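# Set cable runway's far end on bracket between lugs

## Task

Place the far end of the cable runway solidly on the bracket so it sits between the lugs, then open the grippers and move the arms away; it only counts if the runway stays there with no robot supporting it.

## Robot and tools

ROBOTS. Four identical i2rt Big YAM arms, named arm1, arm2, arm3 and arm4, work together. Each has six revolute joints, a two-finger gripper and a wrist camera. There is also a fixed room camera, cam_high. With joints 1 and 6 at zero and the hand level and facing forward, the wrist camera rides above the hand and looks toward the fingertips. The hand reaches roughly 1.0 m out from the joint 1 axis at full extension. Joints move at different speeds, so the hand can sweep a wide, curved path between two postures.

FRAMES. Everything shares one scene frame with its origin on the floor and +z up. The hand point lies halfway between the fingertips; the hand's z axis runs along the fingers and its y axis is the direction the fingers open and close. Poses rely on each arm's true foot pose, which is never printed. All motion commands, however, are joint angles, not Cartesian poses.

JOINTS (absolute targets, radians except the gripper; the value after ± is the tolerance for counting as arrived):
- joint1_rad: -2.879 to 2.879, ±0.045. Rotates the whole arm about its base; positive is counter-clockwise seen from above; zero points the arm the way its foot faces.
- joint2_rad: 0 to 3.141, ±0.14. Shoulder; zero has the upper arm lying roughly level toward the back; increasing raises it and then carries it forward.
- joint3_rad: 0 to 3.019, ±0.09. Elbow; zero folds the forearm against the upper arm; increasing unfolds it.
- joint4_rad: -1.692 to 1.57, ±0.055. Hand pitch; positive tilts the fingers up.
- joint5_rad: -1.57 to 1.57, ±0.03. Sideways hand swing; positive goes toward the arm's right.
- joint6_rad: -2.094 to 2.094, ±0.035. Hand roll; positive is clockwise viewed from behind the hand.
- gripper_m: 0 to 0.093 m, ±0.003. Fingertip separation. Grip force tops out near 50 to 62 N per pad, lower on some grippers.

TOOLS.
execute_actions(actions, cameras): actions is a list holding one action or nothing. An action is an object keyed by arm name; under each arm goes {"joints": {...}} with any subset of the seven joint names above, each an absolute target. Example: {"arm1": {"joints": {"gripper_m": 0.05}}, "arm2": {"joints": {"joint1_rad": 0.3}}}. All named motions begin at once and may finish at different moments; a single action runs at most 15 s. Any joint or arm you omit may keep driving toward its earlier target without joint_status saying so. An unknown key or out-of-range number rejects the entire call and nothing moves. cameras lists which images to return (arm1_cam_wrist, arm2_cam_wrist, arm3_cam_wrist, arm4_cam_wrist, cam_high, or "all"); omitted, null or ["all"] gives all, [] gives none. The "pictures" line lists the returned images in order. An empty actions list just reports state and images.
wait(seconds): 0 to 10 s with nothing new commanded; returns the same as an empty action.
zoom_image(camera, region): enlarges part of that camera's most recent full image; region is [x0, y0, x1, y1] in pixels from the top-left, at most 504 by 504.
finished_scene(scene): closes the current scene (give its number) once the robots have held the last command; irreversible, and the reply tells whether the task succeeded. Answering without any tool call ends everything.

RESULT LINES. joint_status describes how each joint of the last accepted action finished. "off_target": stopped away from its target and may still push. "contact_stop" or "time_out": the joint gives up its target and holds where it stopped, except that a timed-out joint may keep a target no farther than 0.375, 0.375, 0.113, 0.225, 0.075, 0.3 rad (joints 1 to 6) from its position and continue pushing, moving there if the way clears. "joint command not followed" (often with a "cause:" line) means a safety check held back that arm's joint targets, while its gripper target still ran; withheld joints show "not_followed" and may be retried on every later action until passable targets arrive. Empty calls never show that line. on_its_own lists uncommanded behaviour; "held at" gives the joint's held target, not its position. If a stop is reported, the remaining motion calls of that reply are skipped.

CAUTIONS. The arms do not halt on contact and can push very hard; to relieve a push, command the joint its reported position. Tiny target changes may not move a joint. A joint carrying a load sags. The self and inter-arm clearance check can react late and ignores fingers, gripper housings and wrist cameras, and no line reports arms touching. A forceful squeeze between two arms fails the task and ends the run; a hard collision may too. Arms do not wait for one another. Sustained load heats motors, even while you are thinking: a MOTOR HOT line appears from 85 °C, and at 100 °C an OVER-TEMPERATURE FAULT makes that arm and gripper go limp and fall until cooled, its unfinished keys reading "limit_stop_at_motor_heat" (resend the target). The simulation keeps running while you compose replies, with robots holding the last command. Loose objects can occasionally get nudged. Knocking anything out of the work area or onto the floor fails the task; drops, slips, slams and hard impacts reduce the result. Finish by releasing the runway and retreating the arms so it rests on the bracket unaided.

Each tool is called after ">>>" as name(argument=value, ...), one argument or row to a line, values as JSON.

## Session

I'll start by looking at the scene.

>>> execute_actions(
  actions=[],
)

Scene clock: 0.00 s.
arm1.joint_positions: joint1_rad=-0.182 joint2_rad=+0.551 joint3_rad=+1.378 joint4_rad=-1.482 joint5_rad=-0.040 joint6_rad=+0.223 gripper_m=+0.095
arm1.joint_status: not commanded
arm1.hand: x=-0.9502 y=-0.2917 z=+1.3318 quat_wxyz=(-0.306, +0.462, -0.772, -0.312) (m; scene frame)
arm2.joint_positions: joint1_rad=+0.175 joint2_rad=+0.530 joint3_rad=+1.436 joint4_rad=-1.178 joint5_rad=-0.095 joint6_rad=+0.060 gripper_m=+0.095
arm2.joint_status: not commanded
arm2.hand: x=-0.2776 y=+0.3211 z=+1.4532 quat_wxyz=(-0.469, -0.553, -0.572, +0.384) (m; scene frame)
arm3.joint_positions: joint1_rad=-0.071 joint2_rad=+0.611 joint3_rad=+1.333 joint4_rad=-1.228 joint5_rad=-0.186 joint6_rad=+0.081 gripper_m=+0.094
arm3.joint_status: not commanded
arm3.hand: x=+0.5626 y=-0.2901 z=+1.3013 quat_wxyz=(-0.259, +0.647, -0.568, -0.437) (m; scene frame)
arm4.joint_positions: joint1_rad=-0.370 joint2_rad=+0.483 joint3_rad=+1.365 joint4_rad=-1.384 joint5_rad=+0.135 joint6_rad=-0.059 gripper_m=+0.094
arm4.joint_status: not commanded
arm4.hand: x=+1.1559 y=+0.3406 z=+1.3454 quat_wxyz=(-0.252, -0.683, -0.517, +0.449) (m; scene frame)
pictures: arm1_cam_wrist, arm2_cam_wrist, arm3_cam_wrist, arm4_cam_wrist, cam_high
Images, in order (width x height): arm1_cam_wrist 504x504, arm2_cam_wrist 504x504, arm3_cam_wrist 504x504, arm4_cam_wrist 504x504, cam_high 896x504.

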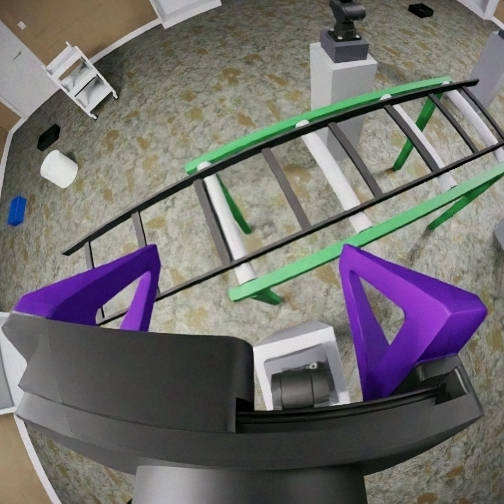

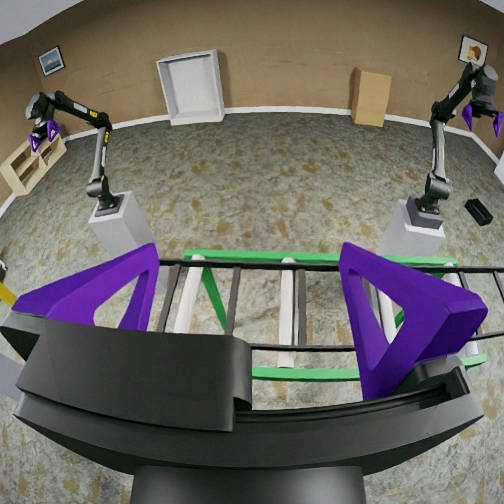

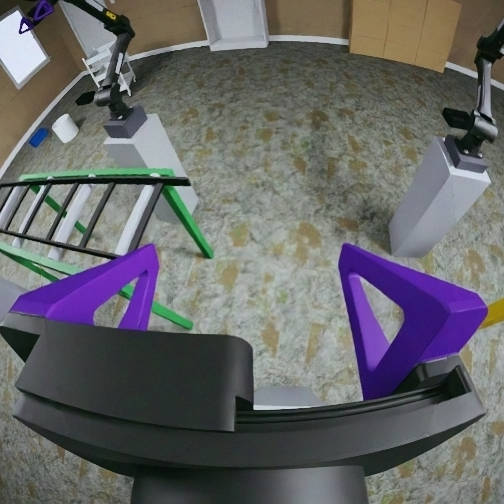

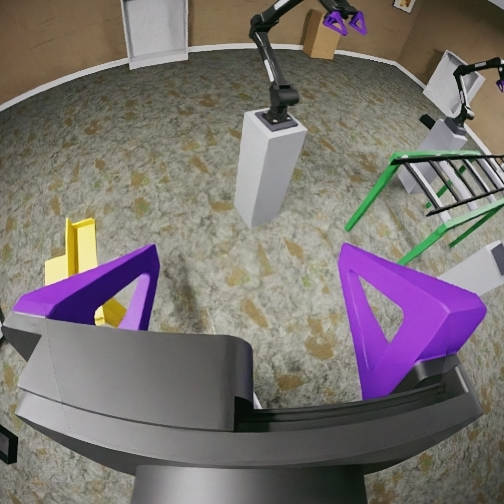

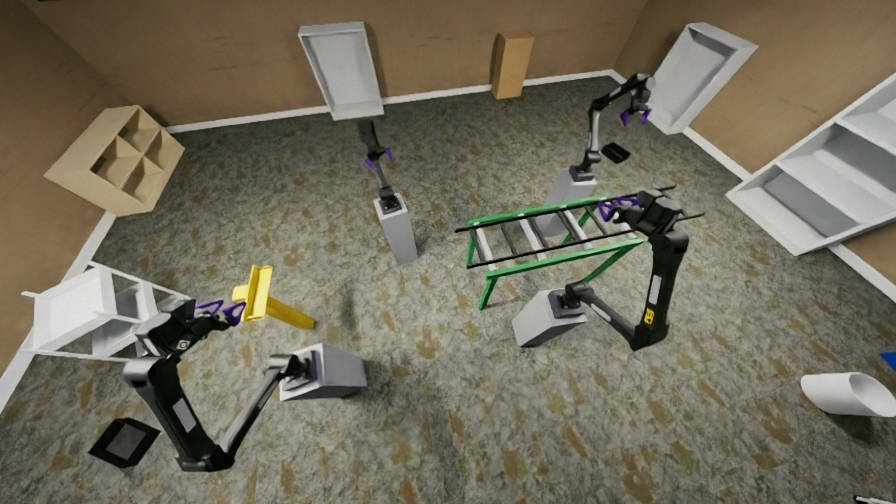

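>>> zoom_image(
  camera="cam_high",
  region=[420, 130, 760, 360],
)

>>> zoom_image(
  camera="cam_high",
  region=[180, 220, 420, 420],
)

>>> zoom_image(
  camera="arm4_cam_wrist",
  region=[0, 180, 200, 380],
)

Region (420, 130, 760, 360) of cam_high's 896x504 image, scaled by 1.482, with more detail than that image has; it fills the top 341 rows of this view, and the rest is white.

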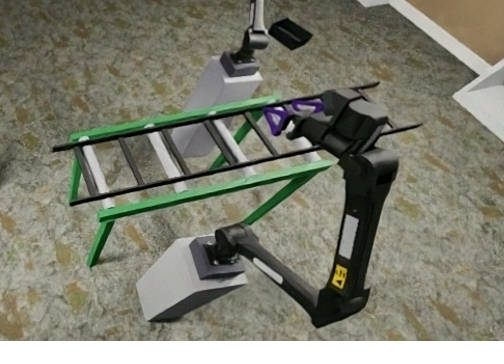

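Region (180, 220, 420, 420) of cam_high's 896x504 image, scaled by 2.100, with more detail than that image has.

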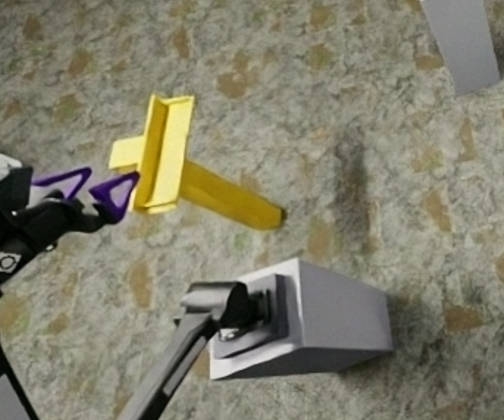

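Region (0, 180, 200, 380) of arm4_cam_wrist's 504x504 image, scaled by 2.520, with more detail than that image has.

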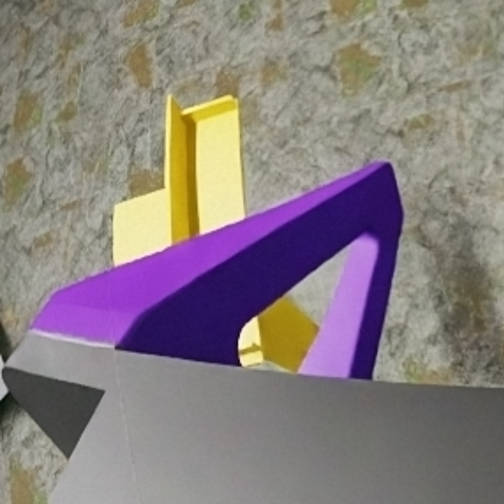

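>>> execute_actions(
  actions=[
    {"arm1": {"joints": {"joint4_rad": -0.95}}, "arm2": {"joints": {"joint3_rad": 1.05}}, "arm3": {"joints": {"joint2_rad": 0.95}}, "arm4": {"joints": {"joint1_rad": 0.1}}},
  ],
)

Scene clock: 64.63 s.
arm1.joint_positions: joint1_rad=-0.182 joint2_rad=+0.551 joint3_rad=+1.378 joint4_rad=-0.977 joint5_rad=-0.040 joint6_rad=+0.223 gripper_m=+0.095
arm1.joint_status: all done
arm1.hand: x=-0.9360 y=-0.2441 z=+1.4441 quat_wxyz=(-0.461, +0.396, -0.651, -0.454) (m; scene frame)
arm2.joint_positions: joint1_rad=+0.175 joint2_rad=+0.536 joint3_rad=+1.049 joint4_rad=-1.178 joint5_rad=-0.095 joint6_rad=+0.060 gripper_m=+0.095
arm2.joint_status: all done
arm2.hand: x=-0.2774 y=+0.2653 z=+1.2566 quat_wxyz=(-0.350, -0.632, -0.637, +0.268) (m; scene frame)
arm3.joint_positions: joint1_rad=-0.071 joint2_rad=+0.946 joint3_rad=+1.333 joint4_rad=-1.228 joint5_rad=-0.186 joint6_rad=+0.081 gripper_m=+0.094
arm3.joint_status: all done
arm3.hand: x=+0.5503 y=-0.1700 z=+1.2024 quat_wxyz=(-0.158, +0.689, -0.628, -0.326) (m; scene frame)
arm4.joint_positions: joint1_rad=+0.093 joint2_rad=+0.483 joint3_rad=+1.365 joint4_rad=-1.384 joint5_rad=+0.135 joint6_rad=-0.059 gripper_m=+0.094
arm4.joint_status: all done
arm4.hand: x=+1.2358 y=+0.3277 z=+1.3451 quat_wxyz=(-0.347, -0.546, -0.661, +0.380) (m; scene frame)
pictures: arm1_cam_wrist, arm2_cam_wrist, arm3_cam_wrist, arm4_cam_wrist, cam_high
Images, in order (width x height): arm1_cam_wrist 504x504, arm2_cam_wrist 504x504, arm3_cam_wrist 504x504, arm4_cam_wrist 504x504, cam_high 896x504.

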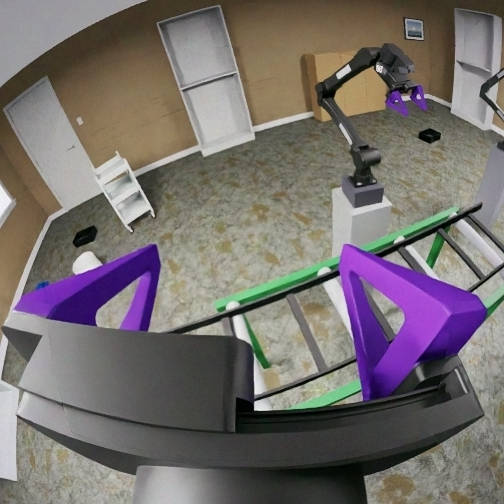

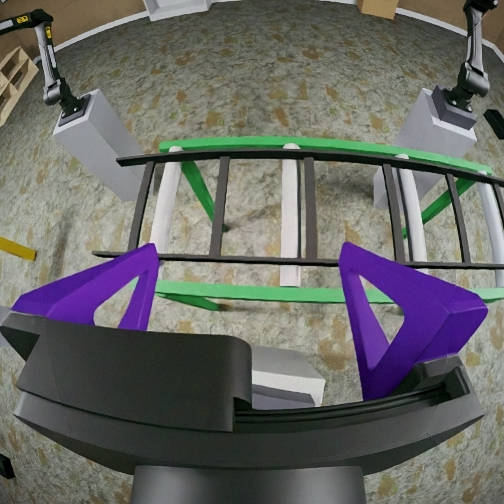

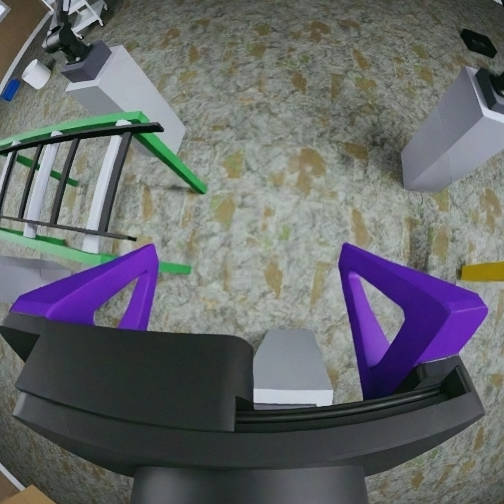

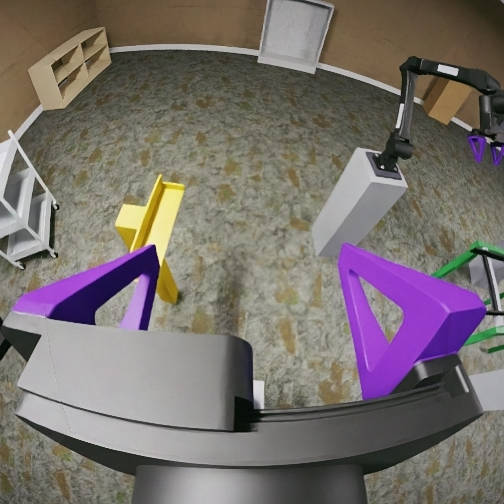

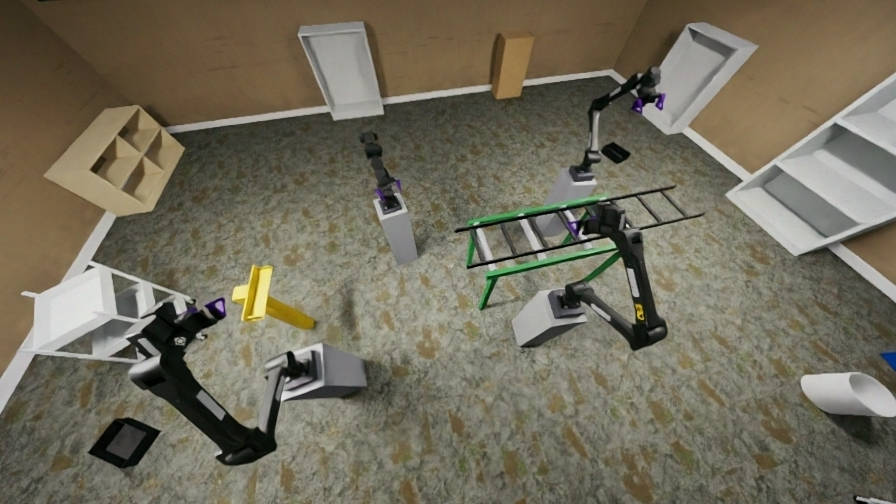

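>>> zoom_image(
  camera="cam_high",
  region=[440, 160, 620, 320],
)

>>> zoom_image(
  camera="cam_high",
  region=[560, 140, 740, 300],
)

>>> zoom_image(
  camera="arm4_cam_wrist",
  region=[90, 150, 230, 310],
)

>>> zoom_image(
  camera="arm2_cam_wrist",
  region=[60, 110, 360, 330],
)

Region (440, 160, 620, 320) of cam_high's 896x504 image, scaled by 2.800, with more detail than that image has.

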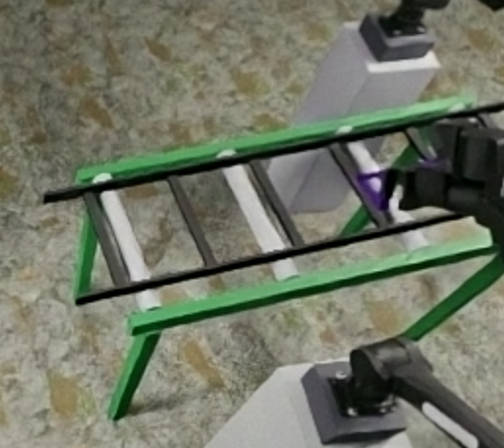

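Region (560, 140, 740, 300) of cam_high's 896x504 image, scaled by 2.800, with more detail than that image has.

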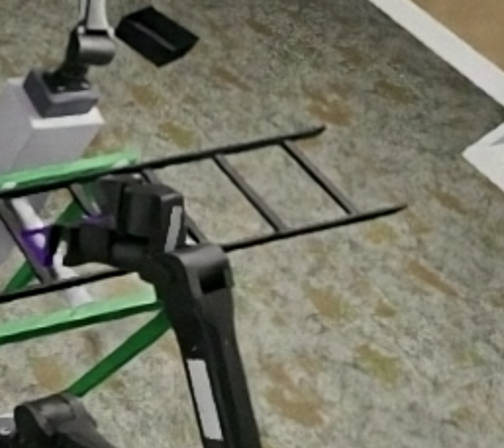

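Region (90, 150, 230, 310) of arm4_cam_wrist's 504x504 image, scaled by 3.150, with more detail than that image has; it fills the left 441 columns of this view, and the rest is white.

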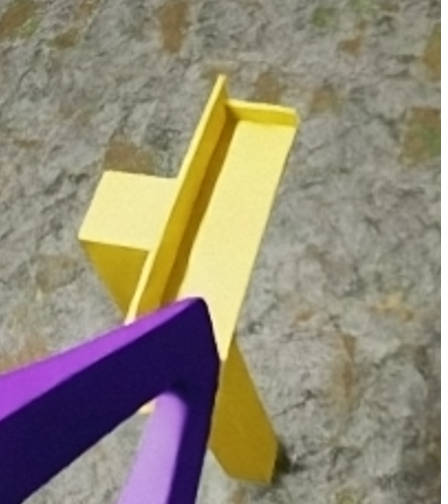

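Region (60, 110, 360, 330) of arm2_cam_wrist's 504x504 image, scaled by 1.680, with more detail than that image has; it fills the top 370 rows of this view, and the rest is white.

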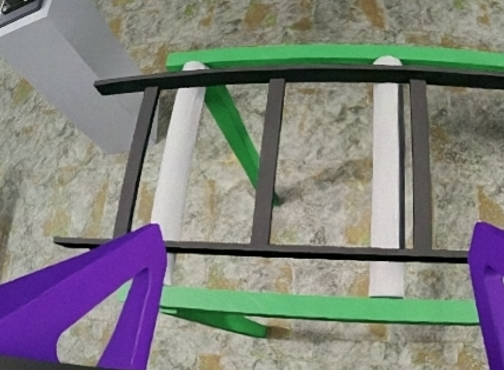

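>>> zoom_image(
  camera="cam_high",
  region=[340, 120, 460, 280],
)

>>> zoom_image(
  camera="cam_high",
  region=[210, 250, 380, 410],
)

>>> zoom_image(
  camera="cam_high",
  region=[500, 260, 620, 360],
)

>>> zoom_image(
  camera="cam_high",
  region=[530, 60, 690, 220],
)

Region (340, 120, 460, 280) of cam_high's 896x504 image, scaled by 3.150, with more detail than that image has; it fills the left 378 columns of this view, and the rest is white.

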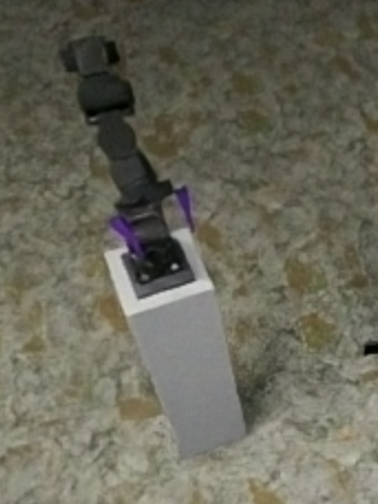

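Region (210, 250, 380, 410) of cam_high's 896x504 image, scaled by 2.965, with more detail than that image has; it fills the top 474 rows of this view, and the rest is white.

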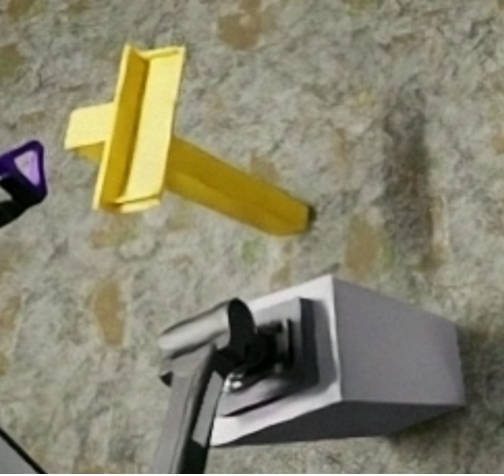

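Region (500, 260, 620, 360) of cam_high's 896x504 image, scaled by 4.200, with more detail than that image has.

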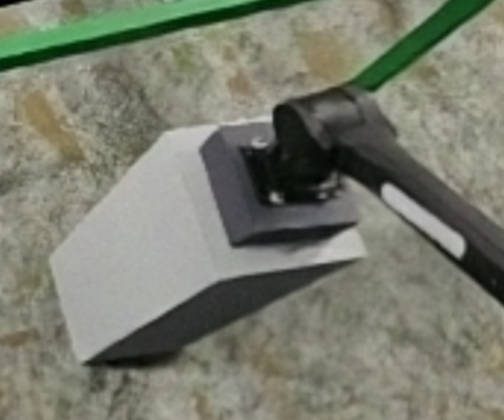

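Region (530, 60, 690, 220) of cam_high's 896x504 image, scaled by 3.150, with more detail than that image has.

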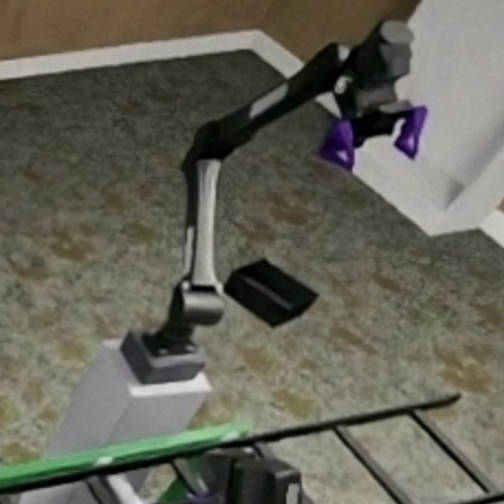

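>>> execute_actions(
  actions=[
    {"arm2": {"joints": {"joint1_rad": -0.40, "joint2_rad": 1.922, "joint3_rad": 1.66, "joint4_rad": -1.309, "joint5_rad": 0.0, "joint6_rad": -0.564}}, "arm3": {"joints": {"joint1_rad": 0.311, "joint2_rad": 1.487, "joint3_rad": 1.281, "joint4_rad": -1.357, "joint5_rad": 0.0, "joint6_rad": 2.055}}, "arm4": {"joints": {"joint1_rad": 0.153, "joint2_rad": 1.76, "joint3_rad": 1.474, "joint4_rad": -1.294, "joint5_rad": 0.0, "joint6_rad": -1.305}}},
  ],
)

Scene clock: 186.97 s.
arm1.joint_positions: joint1_rad=-0.182 joint2_rad=+0.551 joint3_rad=+1.378 joint4_rad=-0.977 joint5_rad=-0.040 joint6_rad=+0.223 gripper_m=+0.095
arm1.joint_status: not commanded
arm1.hand: x=-0.9360 y=-0.2441 z=+1.4441 quat_wxyz=(-0.461, +0.396, -0.651, -0.454) (m; scene frame)
arm2.joint_positions: joint1_rad=-0.403 joint2_rad=+1.927 joint3_rad=+1.646 joint4_rad=-1.297 joint5_rad=-0.001 joint6_rad=-0.549 gripper_m=+0.095
arm2.joint_status: all done
arm2.hand: x=-0.6084 y=+0.0266 z=+0.9506 quat_wxyz=(+0.000, -0.710, -0.704, -0.001) (m; scene frame)
arm3.joint_positions: joint1_rad=+0.318 joint2_rad=+1.493 joint3_rad=+1.282 joint4_rad=-1.346 joint5_rad=-0.004 joint6_rad=+2.041 gripper_m=+0.094
arm3.joint_status: all done
arm3.hand: x=+0.4135 y=-0.1532 z=+0.9490 quat_wxyz=(+0.004, +0.011, -1.000, -0.001) (m; scene frame)
arm4.joint_positions: joint1_rad=+0.146 joint2_rad=+1.773 joint3_rad=+1.459 joint4_rad=-1.305 joint5_rad=+0.004 joint6_rad=-1.292 gripper_m=+0.094
arm4.joint_status: all done
arm4.hand: x=+1.3521 y=+0.0021 z=+0.9269 quat_wxyz=(+0.011, -0.010, -1.000, -0.019) (m; scene frame)
pictures: arm1_cam_wrist, arm2_cam_wrist, arm3_cam_wrist, arm4_cam_wrist, cam_high
Images, in order (width x height): arm1_cam_wrist 504x504, arm2_cam_wrist 504x504, arm3_cam_wrist 504x504, arm4_cam_wrist 504x504, cam_high 896x504.

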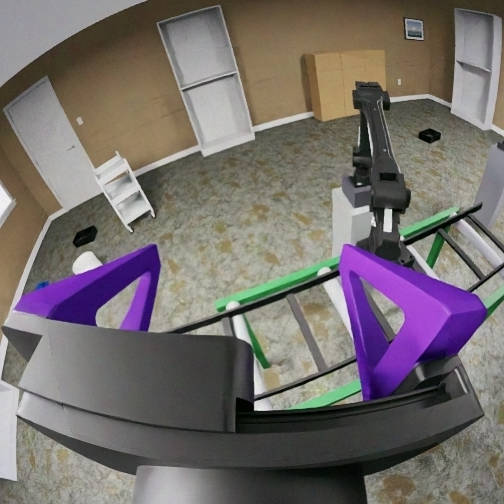

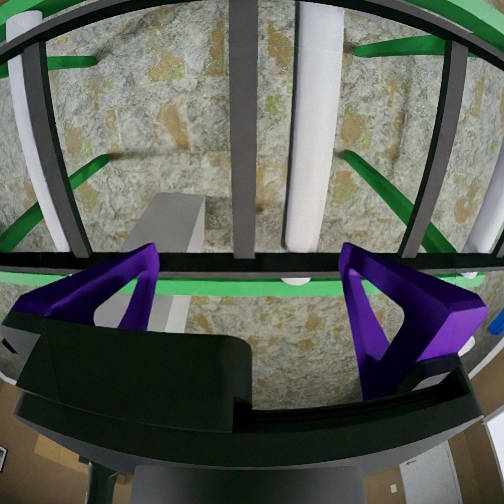

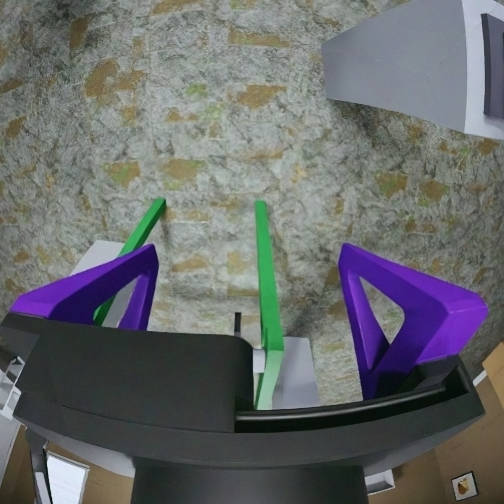

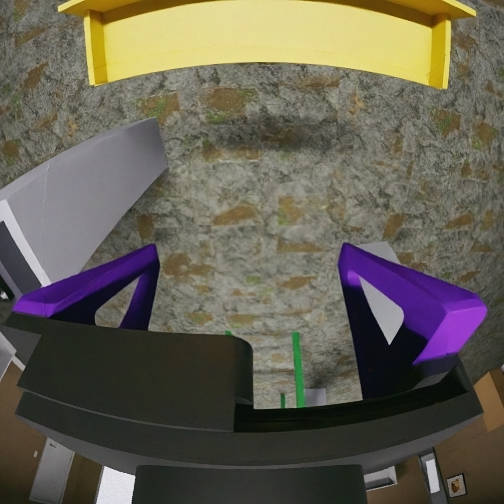

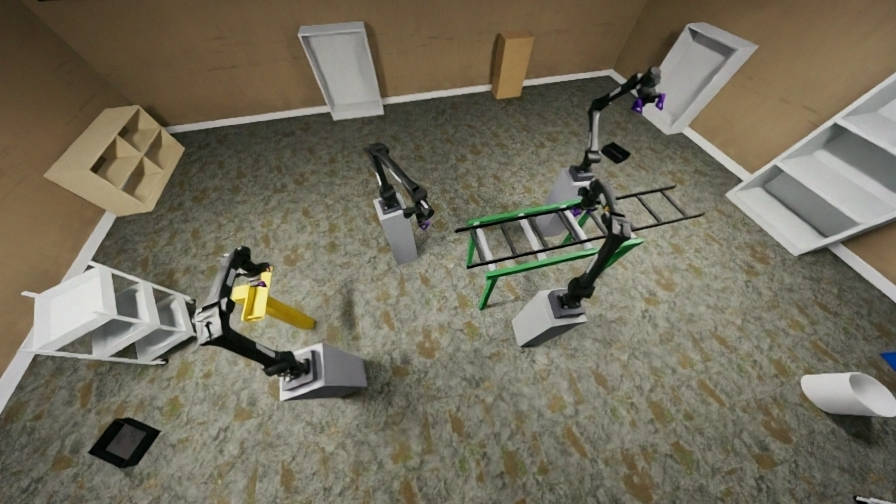

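>>> zoom_image(
  camera="arm4_cam_wrist",
  region=[40, 0, 292, 120],
)

>>> zoom_image(
  camera="arm4_cam_wrist",
  region=[252, 0, 504, 120],
)

>>> zoom_image(
  camera="arm2_cam_wrist",
  region=[150, 150, 400, 330],
)

>>> zoom_image(
  camera="arm3_cam_wrist",
  region=[190, 280, 320, 410],
)

Region (40, 0, 292, 120) of arm4_cam_wrist's 504x504 image, scaled by 2.000, with more detail than that image has; it fills the top 240 rows of this view, and the rest is white.

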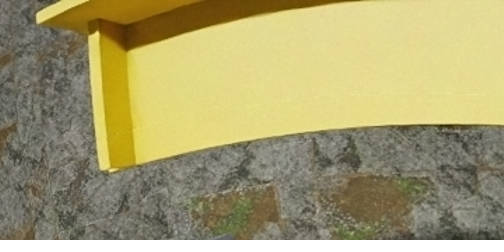

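Region (252, 0, 504, 120) of arm4_cam_wrist's 504x504 image, scaled by 2.000, with more detail than that image has; it fills the top 240 rows of this view, and the rest is white.

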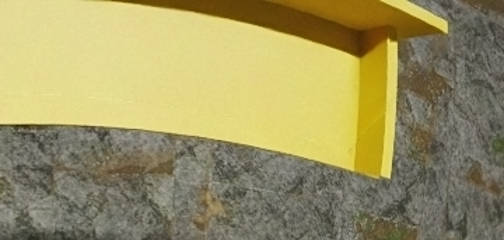

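Region (150, 150, 400, 330) of arm2_cam_wrist's 504x504 image, scaled by 2.016, with more detail than that image has; it fills the top 363 rows of this view, and the rest is white.

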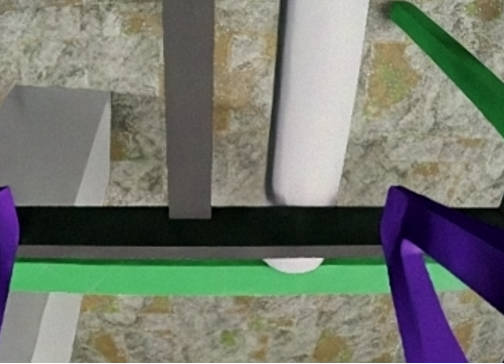

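Region (190, 280, 320, 410) of arm3_cam_wrist's 504x504 image, scaled by 3.877, with more detail than that image has.

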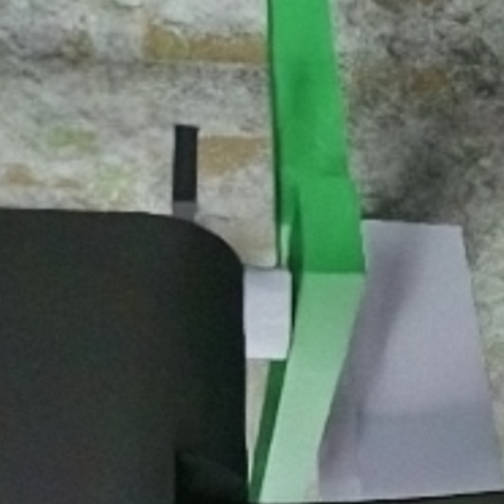

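>>> zoom_image(
  camera="arm2_cam_wrist",
  region=[0, 0, 252, 290],
)

>>> zoom_image(
  camera="arm2_cam_wrist",
  region=[252, 0, 504, 290],
)

Region (0, 0, 252, 290) of arm2_cam_wrist's 504x504 image, scaled by 1.738, with more detail than that image has; it fills the left 438 columns of this view, and the rest is white.

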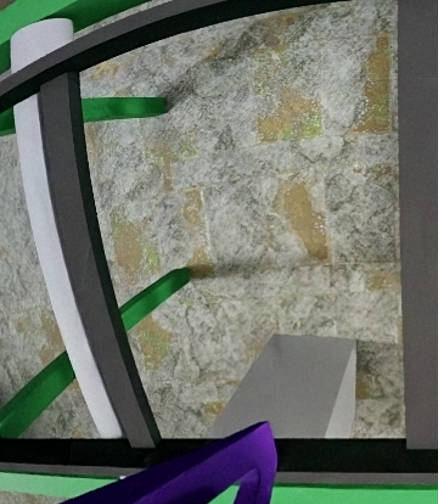

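Region (252, 0, 504, 290) of arm2_cam_wrist's 504x504 image, scaled by 1.738, with more detail than that image has; it fills the left 438 columns of this view, and the rest is white.

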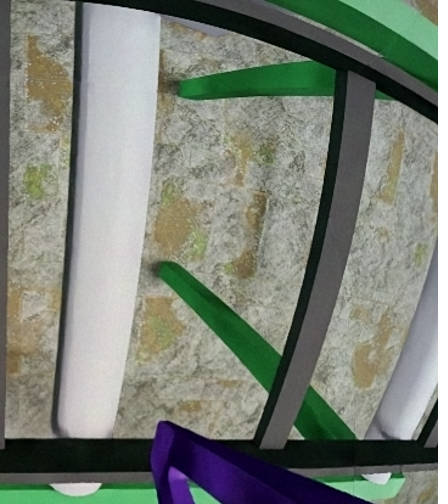

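>>> execute_actions(
  actions=[
    {"arm2": {"joints": {"joint1_rad": -0.7115, "joint2_rad": 1.955, "joint3_rad": 1.556, "joint4_rad": -1.17, "joint5_rad": 0.0, "joint6_rad": 0.716}}, "arm3": {"joints": {"joint1_rad": 0.188, "joint2_rad": 1.474, "joint3_rad": 1.184, "joint4_rad": -1.265, "joint5_rad": 0.0, "joint6_rad": 1.926}}, "arm4": {"joints": {"joint1_rad": -1.108, "joint2_rad": 2.09, "joint3_rad": 1.945, "joint4_rad": -1.42, "joint5_rad": -0.007, "joint6_rad": 0.591}}},
  ],
  cameras=["arm2_cam_wrist", "arm4_cam_wrist", "cam_high"],
)

Scene clock: 309.27 s.
arm1.joint_positions: joint1_rad=-0.182 joint2_rad=+0.551 joint3_rad=+1.378 joint4_rad=-0.977 joint5_rad=-0.040 joint6_rad=+0.223 gripper_m=+0.095
arm1.joint_status: not commanded
arm1.hand: x=-0.9360 y=-0.2441 z=+1.4441 quat_wxyz=(-0.461, +0.396, -0.651, -0.454) (m; scene frame)
arm2.joint_positions: joint1_rad=-0.705 joint2_rad=+1.942 joint3_rad=+1.560 joint4_rad=-1.181 joint5_rad=+0.001 joint6_rad=+0.701 gripper_m=+0.095
arm2.joint_status: all done
arm2.hand: x=-0.7388 y=+0.1434 z=+0.9114 quat_wxyz=(-0.004, -1.000, -0.004, +0.005) (m; scene frame)
arm3.joint_positions: joint1_rad=+0.179 joint2_rad=+1.474 joint3_rad=+1.194 joint4_rad=-1.277 joint5_rad=-0.001 joint6_rad=+1.939 gripper_m=+0.094
arm3.joint_status: all done
arm3.hand: x=+0.4739 y=-0.1413 z=+0.9240 quat_wxyz=(+0.002, -0.008, -1.000, -0.002) (m; scene frame)
arm4.joint_positions: joint1_rad=-1.109 joint2_rad=+2.120 joint3_rad=+1.905 joint4_rad=-1.405 joint5_rad=-0.005 joint6_rad=+0.578 gripper_m=+0.094
arm4.joint_status: all done
arm4.hand: x=+0.6850 y=+0.1530 z=+0.8964 quat_wxyz=(+0.008, -1.000, +0.001, -0.019) (m; scene frame)
pictures: arm2_cam_wrist, arm4_cam_wrist, cam_high
Images, in order (width x height): arm2_cam_wrist 504x504, arm4_cam_wrist 504x504, cam_high 896x504.

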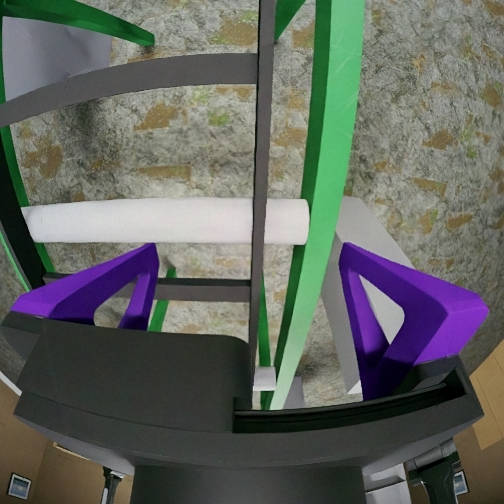

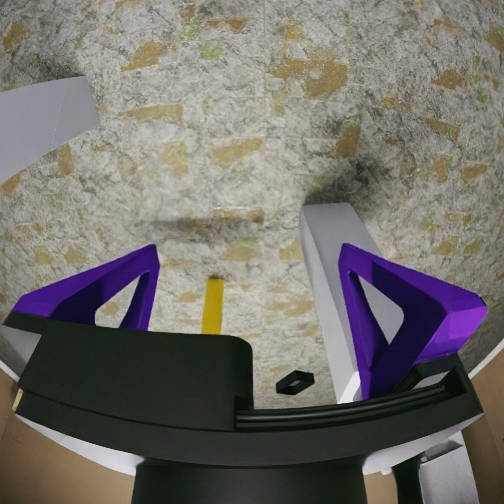

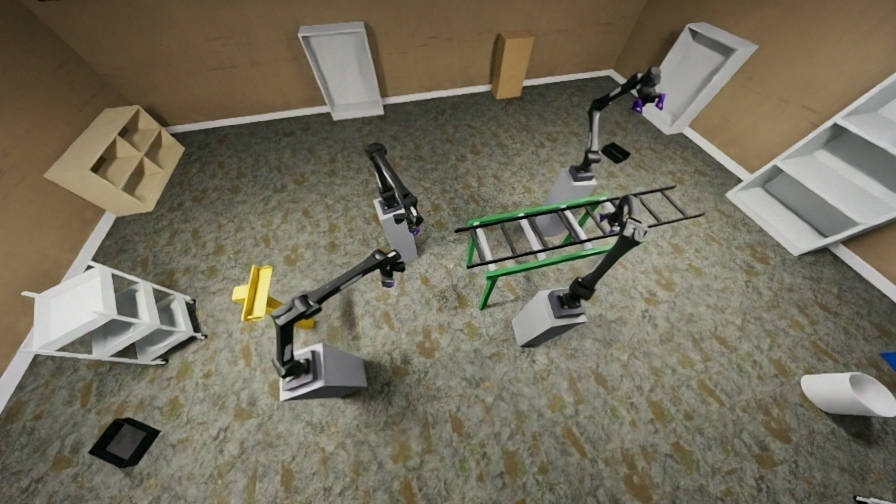

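>>> execute_actions(
  actions=[
    {"arm2": {"joints": {"joint1_rad": -0.724, "joint2_rad": 2.01, "joint3_rad": 1.497, "joint4_rad": -1.061, "gripper_m": 0.05}}, "arm3": {"joints": {"gripper_m": 0.06}}, "arm4": {"joints": {"joint2_rad": 2.06, "joint3_rad": 1.97, "gripper_m": 0.06}}},
  ],
  cameras=["arm2_cam_wrist"],
)

Scene clock: 393.03 s.
arm1.joint_positions: joint1_rad=-0.182 joint2_rad=+0.551 joint3_rad=+1.378 joint4_rad=-0.977 joint5_rad=-0.040 joint6_rad=+0.223 gripper_m=+0.095
arm1.joint_status: not commanded
arm1.hand: x=-0.9360 y=-0.2441 z=+1.4441 quat_wxyz=(-0.461, +0.396, -0.651, -0.454) (m; scene frame)
arm2.joint_positions: joint1_rad=-0.719 joint2_rad=+2.001 joint3_rad=+1.496 joint4_rad=-1.074 joint5_rad=+0.001 joint6_rad=+0.702 gripper_m=+0.050
arm2.joint_status: all done
arm2.hand: x=-0.7409 y=+0.1529 z=+0.8563 quat_wxyz=(+0.001, -1.000, +0.003, -0.001) (m; scene frame)
arm3.joint_positions: joint1_rad=+0.179 joint2_rad=+1.474 joint3_rad=+1.194 joint4_rad=-1.277 joint5_rad=-0.001 joint6_rad=+1.939 gripper_m=+0.060
arm3.joint_status: all done
arm3.hand: x=+0.4739 y=-0.1413 z=+0.9240 quat_wxyz=(+0.002, -0.008, -1.000, -0.002) (m; scene frame)
arm4.joint_positions: joint1_rad=-1.109 joint2_rad=+2.081 joint3_rad=+1.909 joint4_rad=-1.405 joint5_rad=-0.005 joint6_rad=+0.578 gripper_m=+0.060
arm4.joint_status: all done
arm4.hand: x=+0.6830 y=+0.1518 z=+0.9224 quat_wxyz=(-0.004, -1.000, +0.001, -0.001) (m; scene frame)
pictures: arm2_cam_wrist
Images, in order (width x height): arm2_cam_wrist 504x504.

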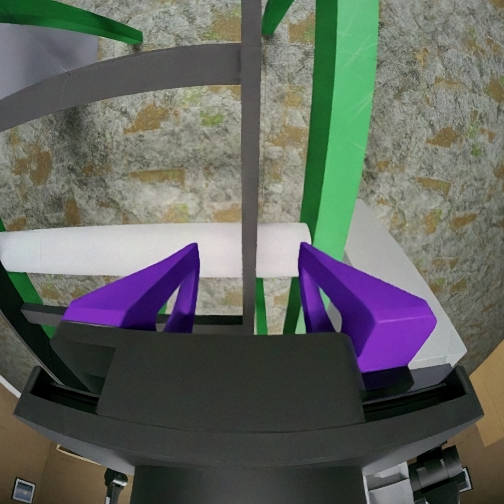

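>>> zoom_image(
  camera="arm2_cam_wrist",
  region=[190, 30, 320, 160],
)

>>> zoom_image(
  camera="arm2_cam_wrist",
  region=[180, 200, 320, 340],
)

Region (190, 30, 320, 160) of arm2_cam_wrist's 504x504 image, scaled by 3.877, with more detail than that image has.

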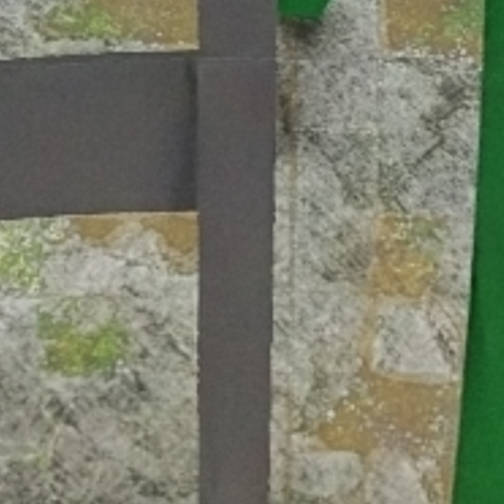

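Region (180, 200, 320, 340) of arm2_cam_wrist's 504x504 image, scaled by 3.600, with more detail than that image has.

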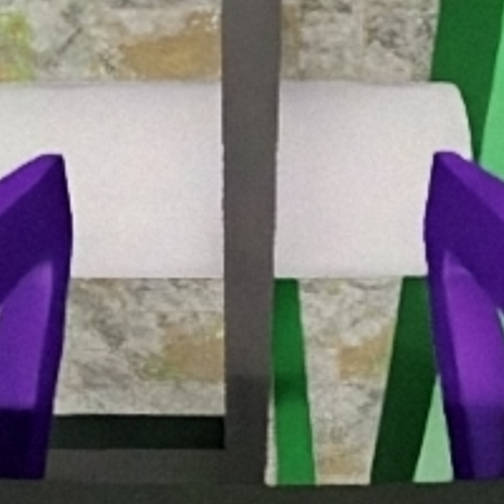

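>>> execute_actions(
  actions=[
    {"arm2": {"joints": {"joint2_rad": 2.084, "joint3_rad": 1.46, "joint4_rad": -0.949}}},
  ],
  cameras=["arm2_cam_wrist"],
)

Scene clock: 404.90 s.
arm1.joint_positions: joint1_rad=-0.182 joint2_rad=+0.551 joint3_rad=+1.378 joint4_rad=-0.977 joint5_rad=-0.040 joint6_rad=+0.223 gripper_m=+0.095
arm1.joint_status: not commanded
arm1.hand: x=-0.9360 y=-0.2441 z=+1.4441 quat_wxyz=(-0.461, +0.396, -0.651, -0.454) (m; scene frame)
arm2.joint_positions: joint1_rad=-0.719 joint2_rad=+2.074 joint3_rad=+1.460 joint4_rad=-0.962 joint5_rad=+0.001 joint6_rad=+0.702 gripper_m=+0.050
arm2.joint_status: all done
arm2.hand: x=-0.7417 y=+0.1521 z=+0.8041 quat_wxyz=(+0.000, -1.000, +0.003, +0.000) (m; scene frame)
arm3.joint_positions: joint1_rad=+0.179 joint2_rad=+1.474 joint3_rad=+1.194 joint4_rad=-1.277 joint5_rad=-0.001 joint6_rad=+1.939 gripper_m=+0.060
arm3.joint_status: not commanded
arm3.hand: x=+0.4739 y=-0.1413 z=+0.9240 quat_wxyz=(+0.002, -0.008, -1.000, -0.002) (m; scene frame)
arm4.joint_positions: joint1_rad=-1.109 joint2_rad=+2.081 joint3_rad=+1.909 joint4_rad=-1.405 joint5_rad=-0.005 joint6_rad=+0.578 gripper_m=+0.060
arm4.joint_status: not commanded
arm4.hand: x=+0.6830 y=+0.1518 z=+0.9224 quat_wxyz=(-0.004, -1.000, +0.001, -0.001) (m; scene frame)
pictures: arm2_cam_wrist
Images, in order (width x height): arm2_cam_wrist 504x504.

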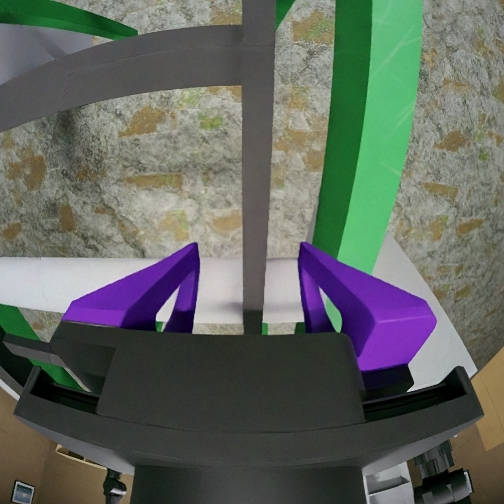

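>>> execute_actions(
  actions=[
    {"arm2": {"joints": {"gripper_m": 0.0}}},
  ],
  cameras=["arm2_cam_wrist"],
)

Scene clock: 408.77 s.
arm1.joint_positions: joint1_rad=-0.182 joint2_rad=+0.551 joint3_rad=+1.378 joint4_rad=-0.977 joint5_rad=-0.040 joint6_rad=+0.223 gripper_m=+0.095
arm1.joint_status: not commanded
arm1.hand: x=-0.9360 y=-0.2441 z=+1.4441 quat_wxyz=(-0.461, +0.396, -0.651, -0.454) (m; scene frame)
arm2.joint_positions: joint1_rad=-0.723 joint2_rad=+2.074 joint3_rad=+1.458 joint4_rad=-0.962 joint5_rad=-0.002 joint6_rad=+0.706 gripper_m=+0.009
arm2.joint_status: gripper_m off_target (ended at +0.009, target +0.000)
arm2.hand: x=-0.7420 y=+0.1538 z=+0.8035 quat_wxyz=(+0.000, -1.000, +0.007, -0.001) (m; scene frame)
arm3.joint_positions: joint1_rad=+0.179 joint2_rad=+1.474 joint3_rad=+1.194 joint4_rad=-1.277 joint5_rad=-0.001 joint6_rad=+1.939 gripper_m=+0.060
arm3.joint_status: not commanded
arm3.hand: x=+0.4739 y=-0.1413 z=+0.9240 quat_wxyz=(+0.002, -0.008, -1.000, -0.002) (m; scene frame)
arm4.joint_positions: joint1_rad=-1.109 joint2_rad=+2.081 joint3_rad=+1.909 joint4_rad=-1.405 joint5_rad=-0.005 joint6_rad=+0.578 gripper_m=+0.060
arm4.joint_status: not commanded
arm4.hand: x=+0.6830 y=+0.1518 z=+0.9224 quat_wxyz=(-0.004, -1.000, +0.001, -0.001) (m; scene frame)
pictures: arm2_cam_wrist
Images, in order (width x height): arm2_cam_wrist 504x504.

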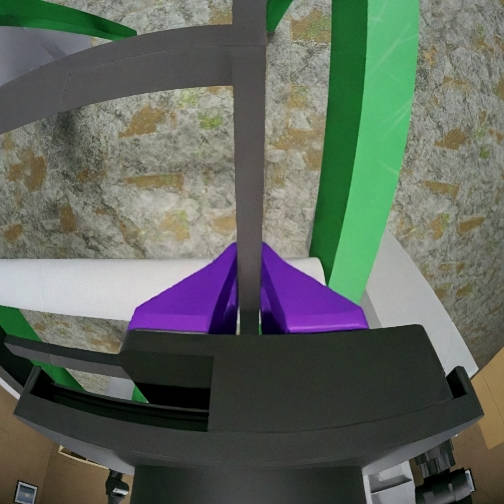

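>>> execute_actions(
  actions=[
    {"arm2": {"joints": {"joint1_rad": -0.572, "joint2_rad": 1.903, "joint3_rad": 1.178, "joint4_rad": -0.835, "joint6_rad": 0.848}}},
  ],
  cameras=["arm2_cam_wrist", "cam_high"],
)

Scene clock: 429.37 s.
arm1.joint_positions: joint1_rad=-0.182 joint2_rad=+0.551 joint3_rad=+1.378 joint4_rad=-0.977 joint5_rad=-0.040 joint6_rad=+0.223 gripper_m=+0.095
arm1.joint_status: not commanded
arm1.hand: x=-0.9360 y=-0.2441 z=+1.4441 quat_wxyz=(-0.461, +0.396, -0.651, -0.454) (m; scene frame)
arm2.joint_positions: joint1_rad=-0.565 joint2_rad=+1.896 joint3_rad=+1.149 joint4_rad=-0.829 joint5_rad=-0.015 joint6_rad=+0.866 gripper_m=+0.009
arm2.joint_status: all done
arm2.hand: x=-0.6192 y=+0.1531 z=+0.8025 quat_wxyz=(-0.005, -1.000, +0.008, -0.005) (m; scene frame)
arm3.joint_positions: joint1_rad=+0.179 joint2_rad=+1.474 joint3_rad=+1.194 joint4_rad=-1.277 joint5_rad=-0.001 joint6_rad=+1.939 gripper_m=+0.060
arm3.joint_status: not commanded
arm3.hand: x=+0.4739 y=-0.1413 z=+0.9240 quat_wxyz=(+0.002, -0.008, -1.000, -0.002) (m; scene frame)
arm4.joint_positions: joint1_rad=-1.109 joint2_rad=+2.081 joint3_rad=+1.909 joint4_rad=-1.405 joint5_rad=-0.005 joint6_rad=+0.578 gripper_m=+0.060
arm4.joint_status: not commanded
arm4.hand: x=+0.6830 y=+0.1518 z=+0.9224 quat_wxyz=(-0.004, -1.000, +0.001, -0.001) (m; scene frame)
pictures: arm2_cam_wrist, cam_high
Images, in order (width x height): arm2_cam_wrist 504x504, cam_high 896x504.

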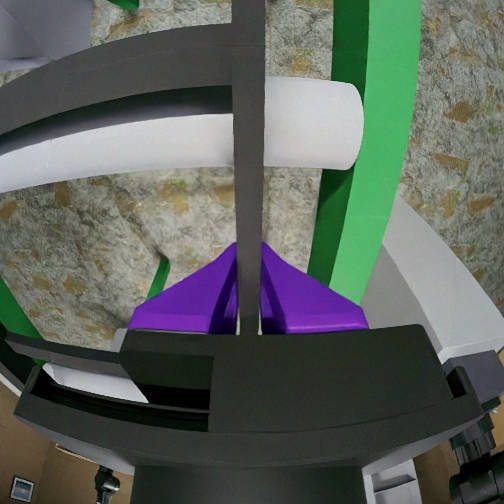

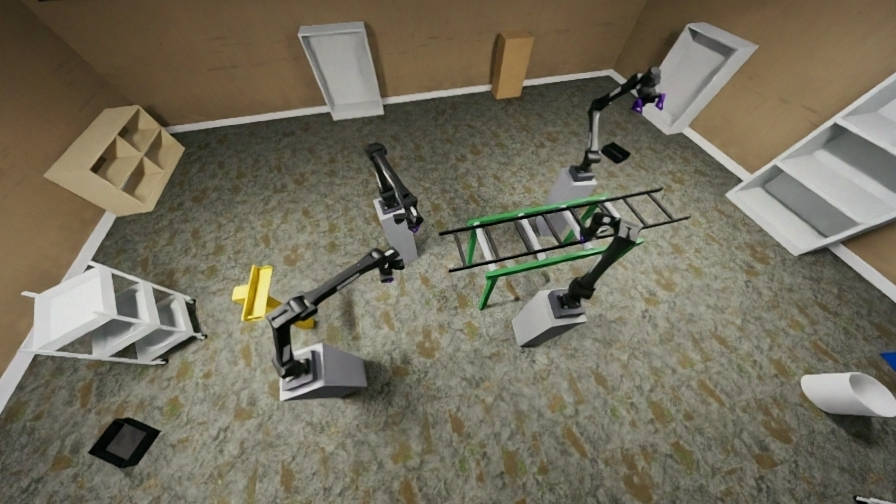

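>>> execute_actions(
  actions=[
    {"arm2": {"joints": {"joint1_rad": -0.386, "joint2_rad": 1.778, "joint3_rad": 0.972, "joint4_rad": -0.765, "joint5_rad": 0.0, "joint6_rad": 1.03}}},
  ],
  cameras=[],
)

>>> execute_actions(
  actions=[
    {"arm2": {"joints": {"joint1_rad": -0.138, "joint2_rad": 1.689, "joint3_rad": 0.839, "joint4_rad": -0.722, "joint6_rad": 1.278}}},
  ],
  cameras=["arm2_cam_wrist", "cam_high"],
)

Scene clock: 436.07 s.
arm1.joint_positions: joint1_rad=-0.182 joint2_rad=+0.551 joint3_rad=+1.378 joint4_rad=-0.977 joint5_rad=-0.040 joint6_rad=+0.223 gripper_m=+0.095
arm1.joint_status: not commanded
arm1.hand: x=-0.9360 y=-0.2441 z=+1.4441 quat_wxyz=(-0.461, +0.396, -0.651, -0.454) (m; scene frame)
arm2.joint_positions: joint1_rad=-0.378 joint2_rad=+1.776 joint3_rad=+0.954 joint4_rad=-0.750 joint5_rad=-0.016 joint6_rad=+1.051 gripper_m=+0.009
arm2.joint_status: all done
arm2.hand: x=-0.5148 y=+0.1526 z=+0.8015 quat_wxyz=(-0.005, -1.000, +0.007, -0.005) (m; scene frame)
arm3.joint_positions: joint1_rad=+0.179 joint2_rad=+1.474 joint3_rad=+1.194 joint4_rad=-1.277 joint5_rad=-0.001 joint6_rad=+1.939 gripper_m=+0.060
arm3.joint_status: not commanded
arm3.hand: x=+0.4739 y=-0.1413 z=+0.9240 quat_wxyz=(+0.002, -0.008, -1.000, -0.002) (m; scene frame)
arm4.joint_positions: joint1_rad=-1.109 joint2_rad=+2.081 joint3_rad=+1.909 joint4_rad=-1.405 joint5_rad=-0.005 joint6_rad=+0.578 gripper_m=+0.060
arm4.joint_status: not commanded
arm4.hand: x=+0.6830 y=+0.1518 z=+0.9224 quat_wxyz=(-0.004, -1.000, +0.001, -0.001) (m; scene frame)
pictures: none
No camera images: the call's "cameras" was empty. Leave "cameras" out to get every camera's image.

Scene clock: 437.80 s.
arm1.joint_positions: joint1_rad=-0.182 joint2_rad=+0.551 joint3_rad=+1.378 joint4_rad=-0.977 joint5_rad=-0.040 joint6_rad=+0.223 gripper_m=+0.095
arm1.joint_status: not commanded
arm1.hand: x=-0.9360 y=-0.2441 z=+1.4441 quat_wxyz=(-0.461, +0.396, -0.651, -0.454) (m; scene frame)
arm2.joint_positions: joint1_rad=-0.141 joint2_rad=+1.694 joint3_rad=+0.829 joint4_rad=-0.702 joint5_rad=-0.010 joint6_rad=+1.290 gripper_m=+0.009
arm2.joint_status: all done
arm2.hand: x=-0.4116 y=+0.1518 z=+0.8009 quat_wxyz=(-0.005, -1.000, +0.008, -0.002) (m; scene frame)
arm3.joint_positions: joint1_rad=+0.179 joint2_rad=+1.474 joint3_rad=+1.194 joint4_rad=-1.277 joint5_rad=-0.001 joint6_rad=+1.939 gripper_m=+0.060
arm3.joint_status: not commanded
arm3.hand: x=+0.4739 y=-0.1413 z=+0.9240 quat_wxyz=(+0.002, -0.008, -1.000, -0.002) (m; scene frame)
arm4.joint_positions: joint1_rad=-1.109 joint2_rad=+2.081 joint3_rad=+1.909 joint4_rad=-1.405 joint5_rad=-0.005 joint6_rad=+0.578 gripper_m=+0.060
arm4.joint_status: not commanded
arm4.hand: x=+0.6830 y=+0.1518 z=+0.9224 quat_wxyz=(-0.004, -1.000, +0.001, -0.001) (m; scene frame)
pictures: arm2_cam_wrist, cam_high
Images, in order (width x height): arm2_cam_wrist 504x504, cam_high 896x504.

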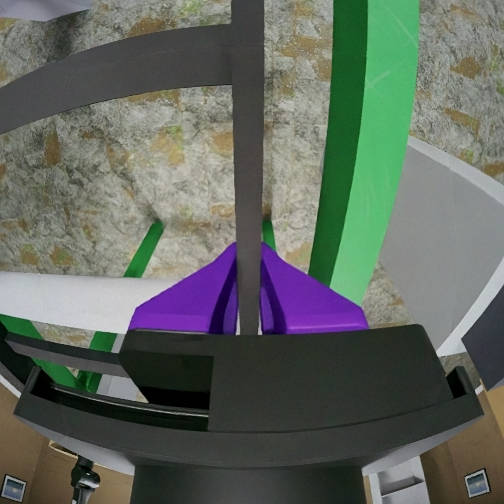

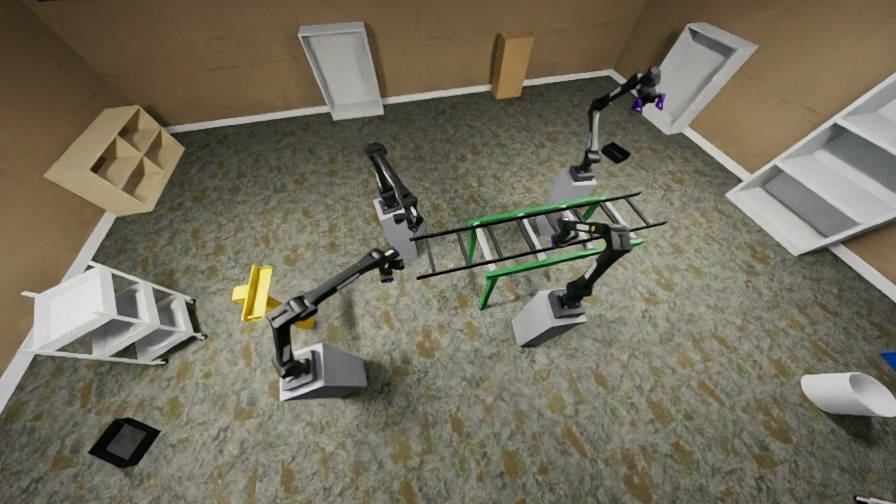

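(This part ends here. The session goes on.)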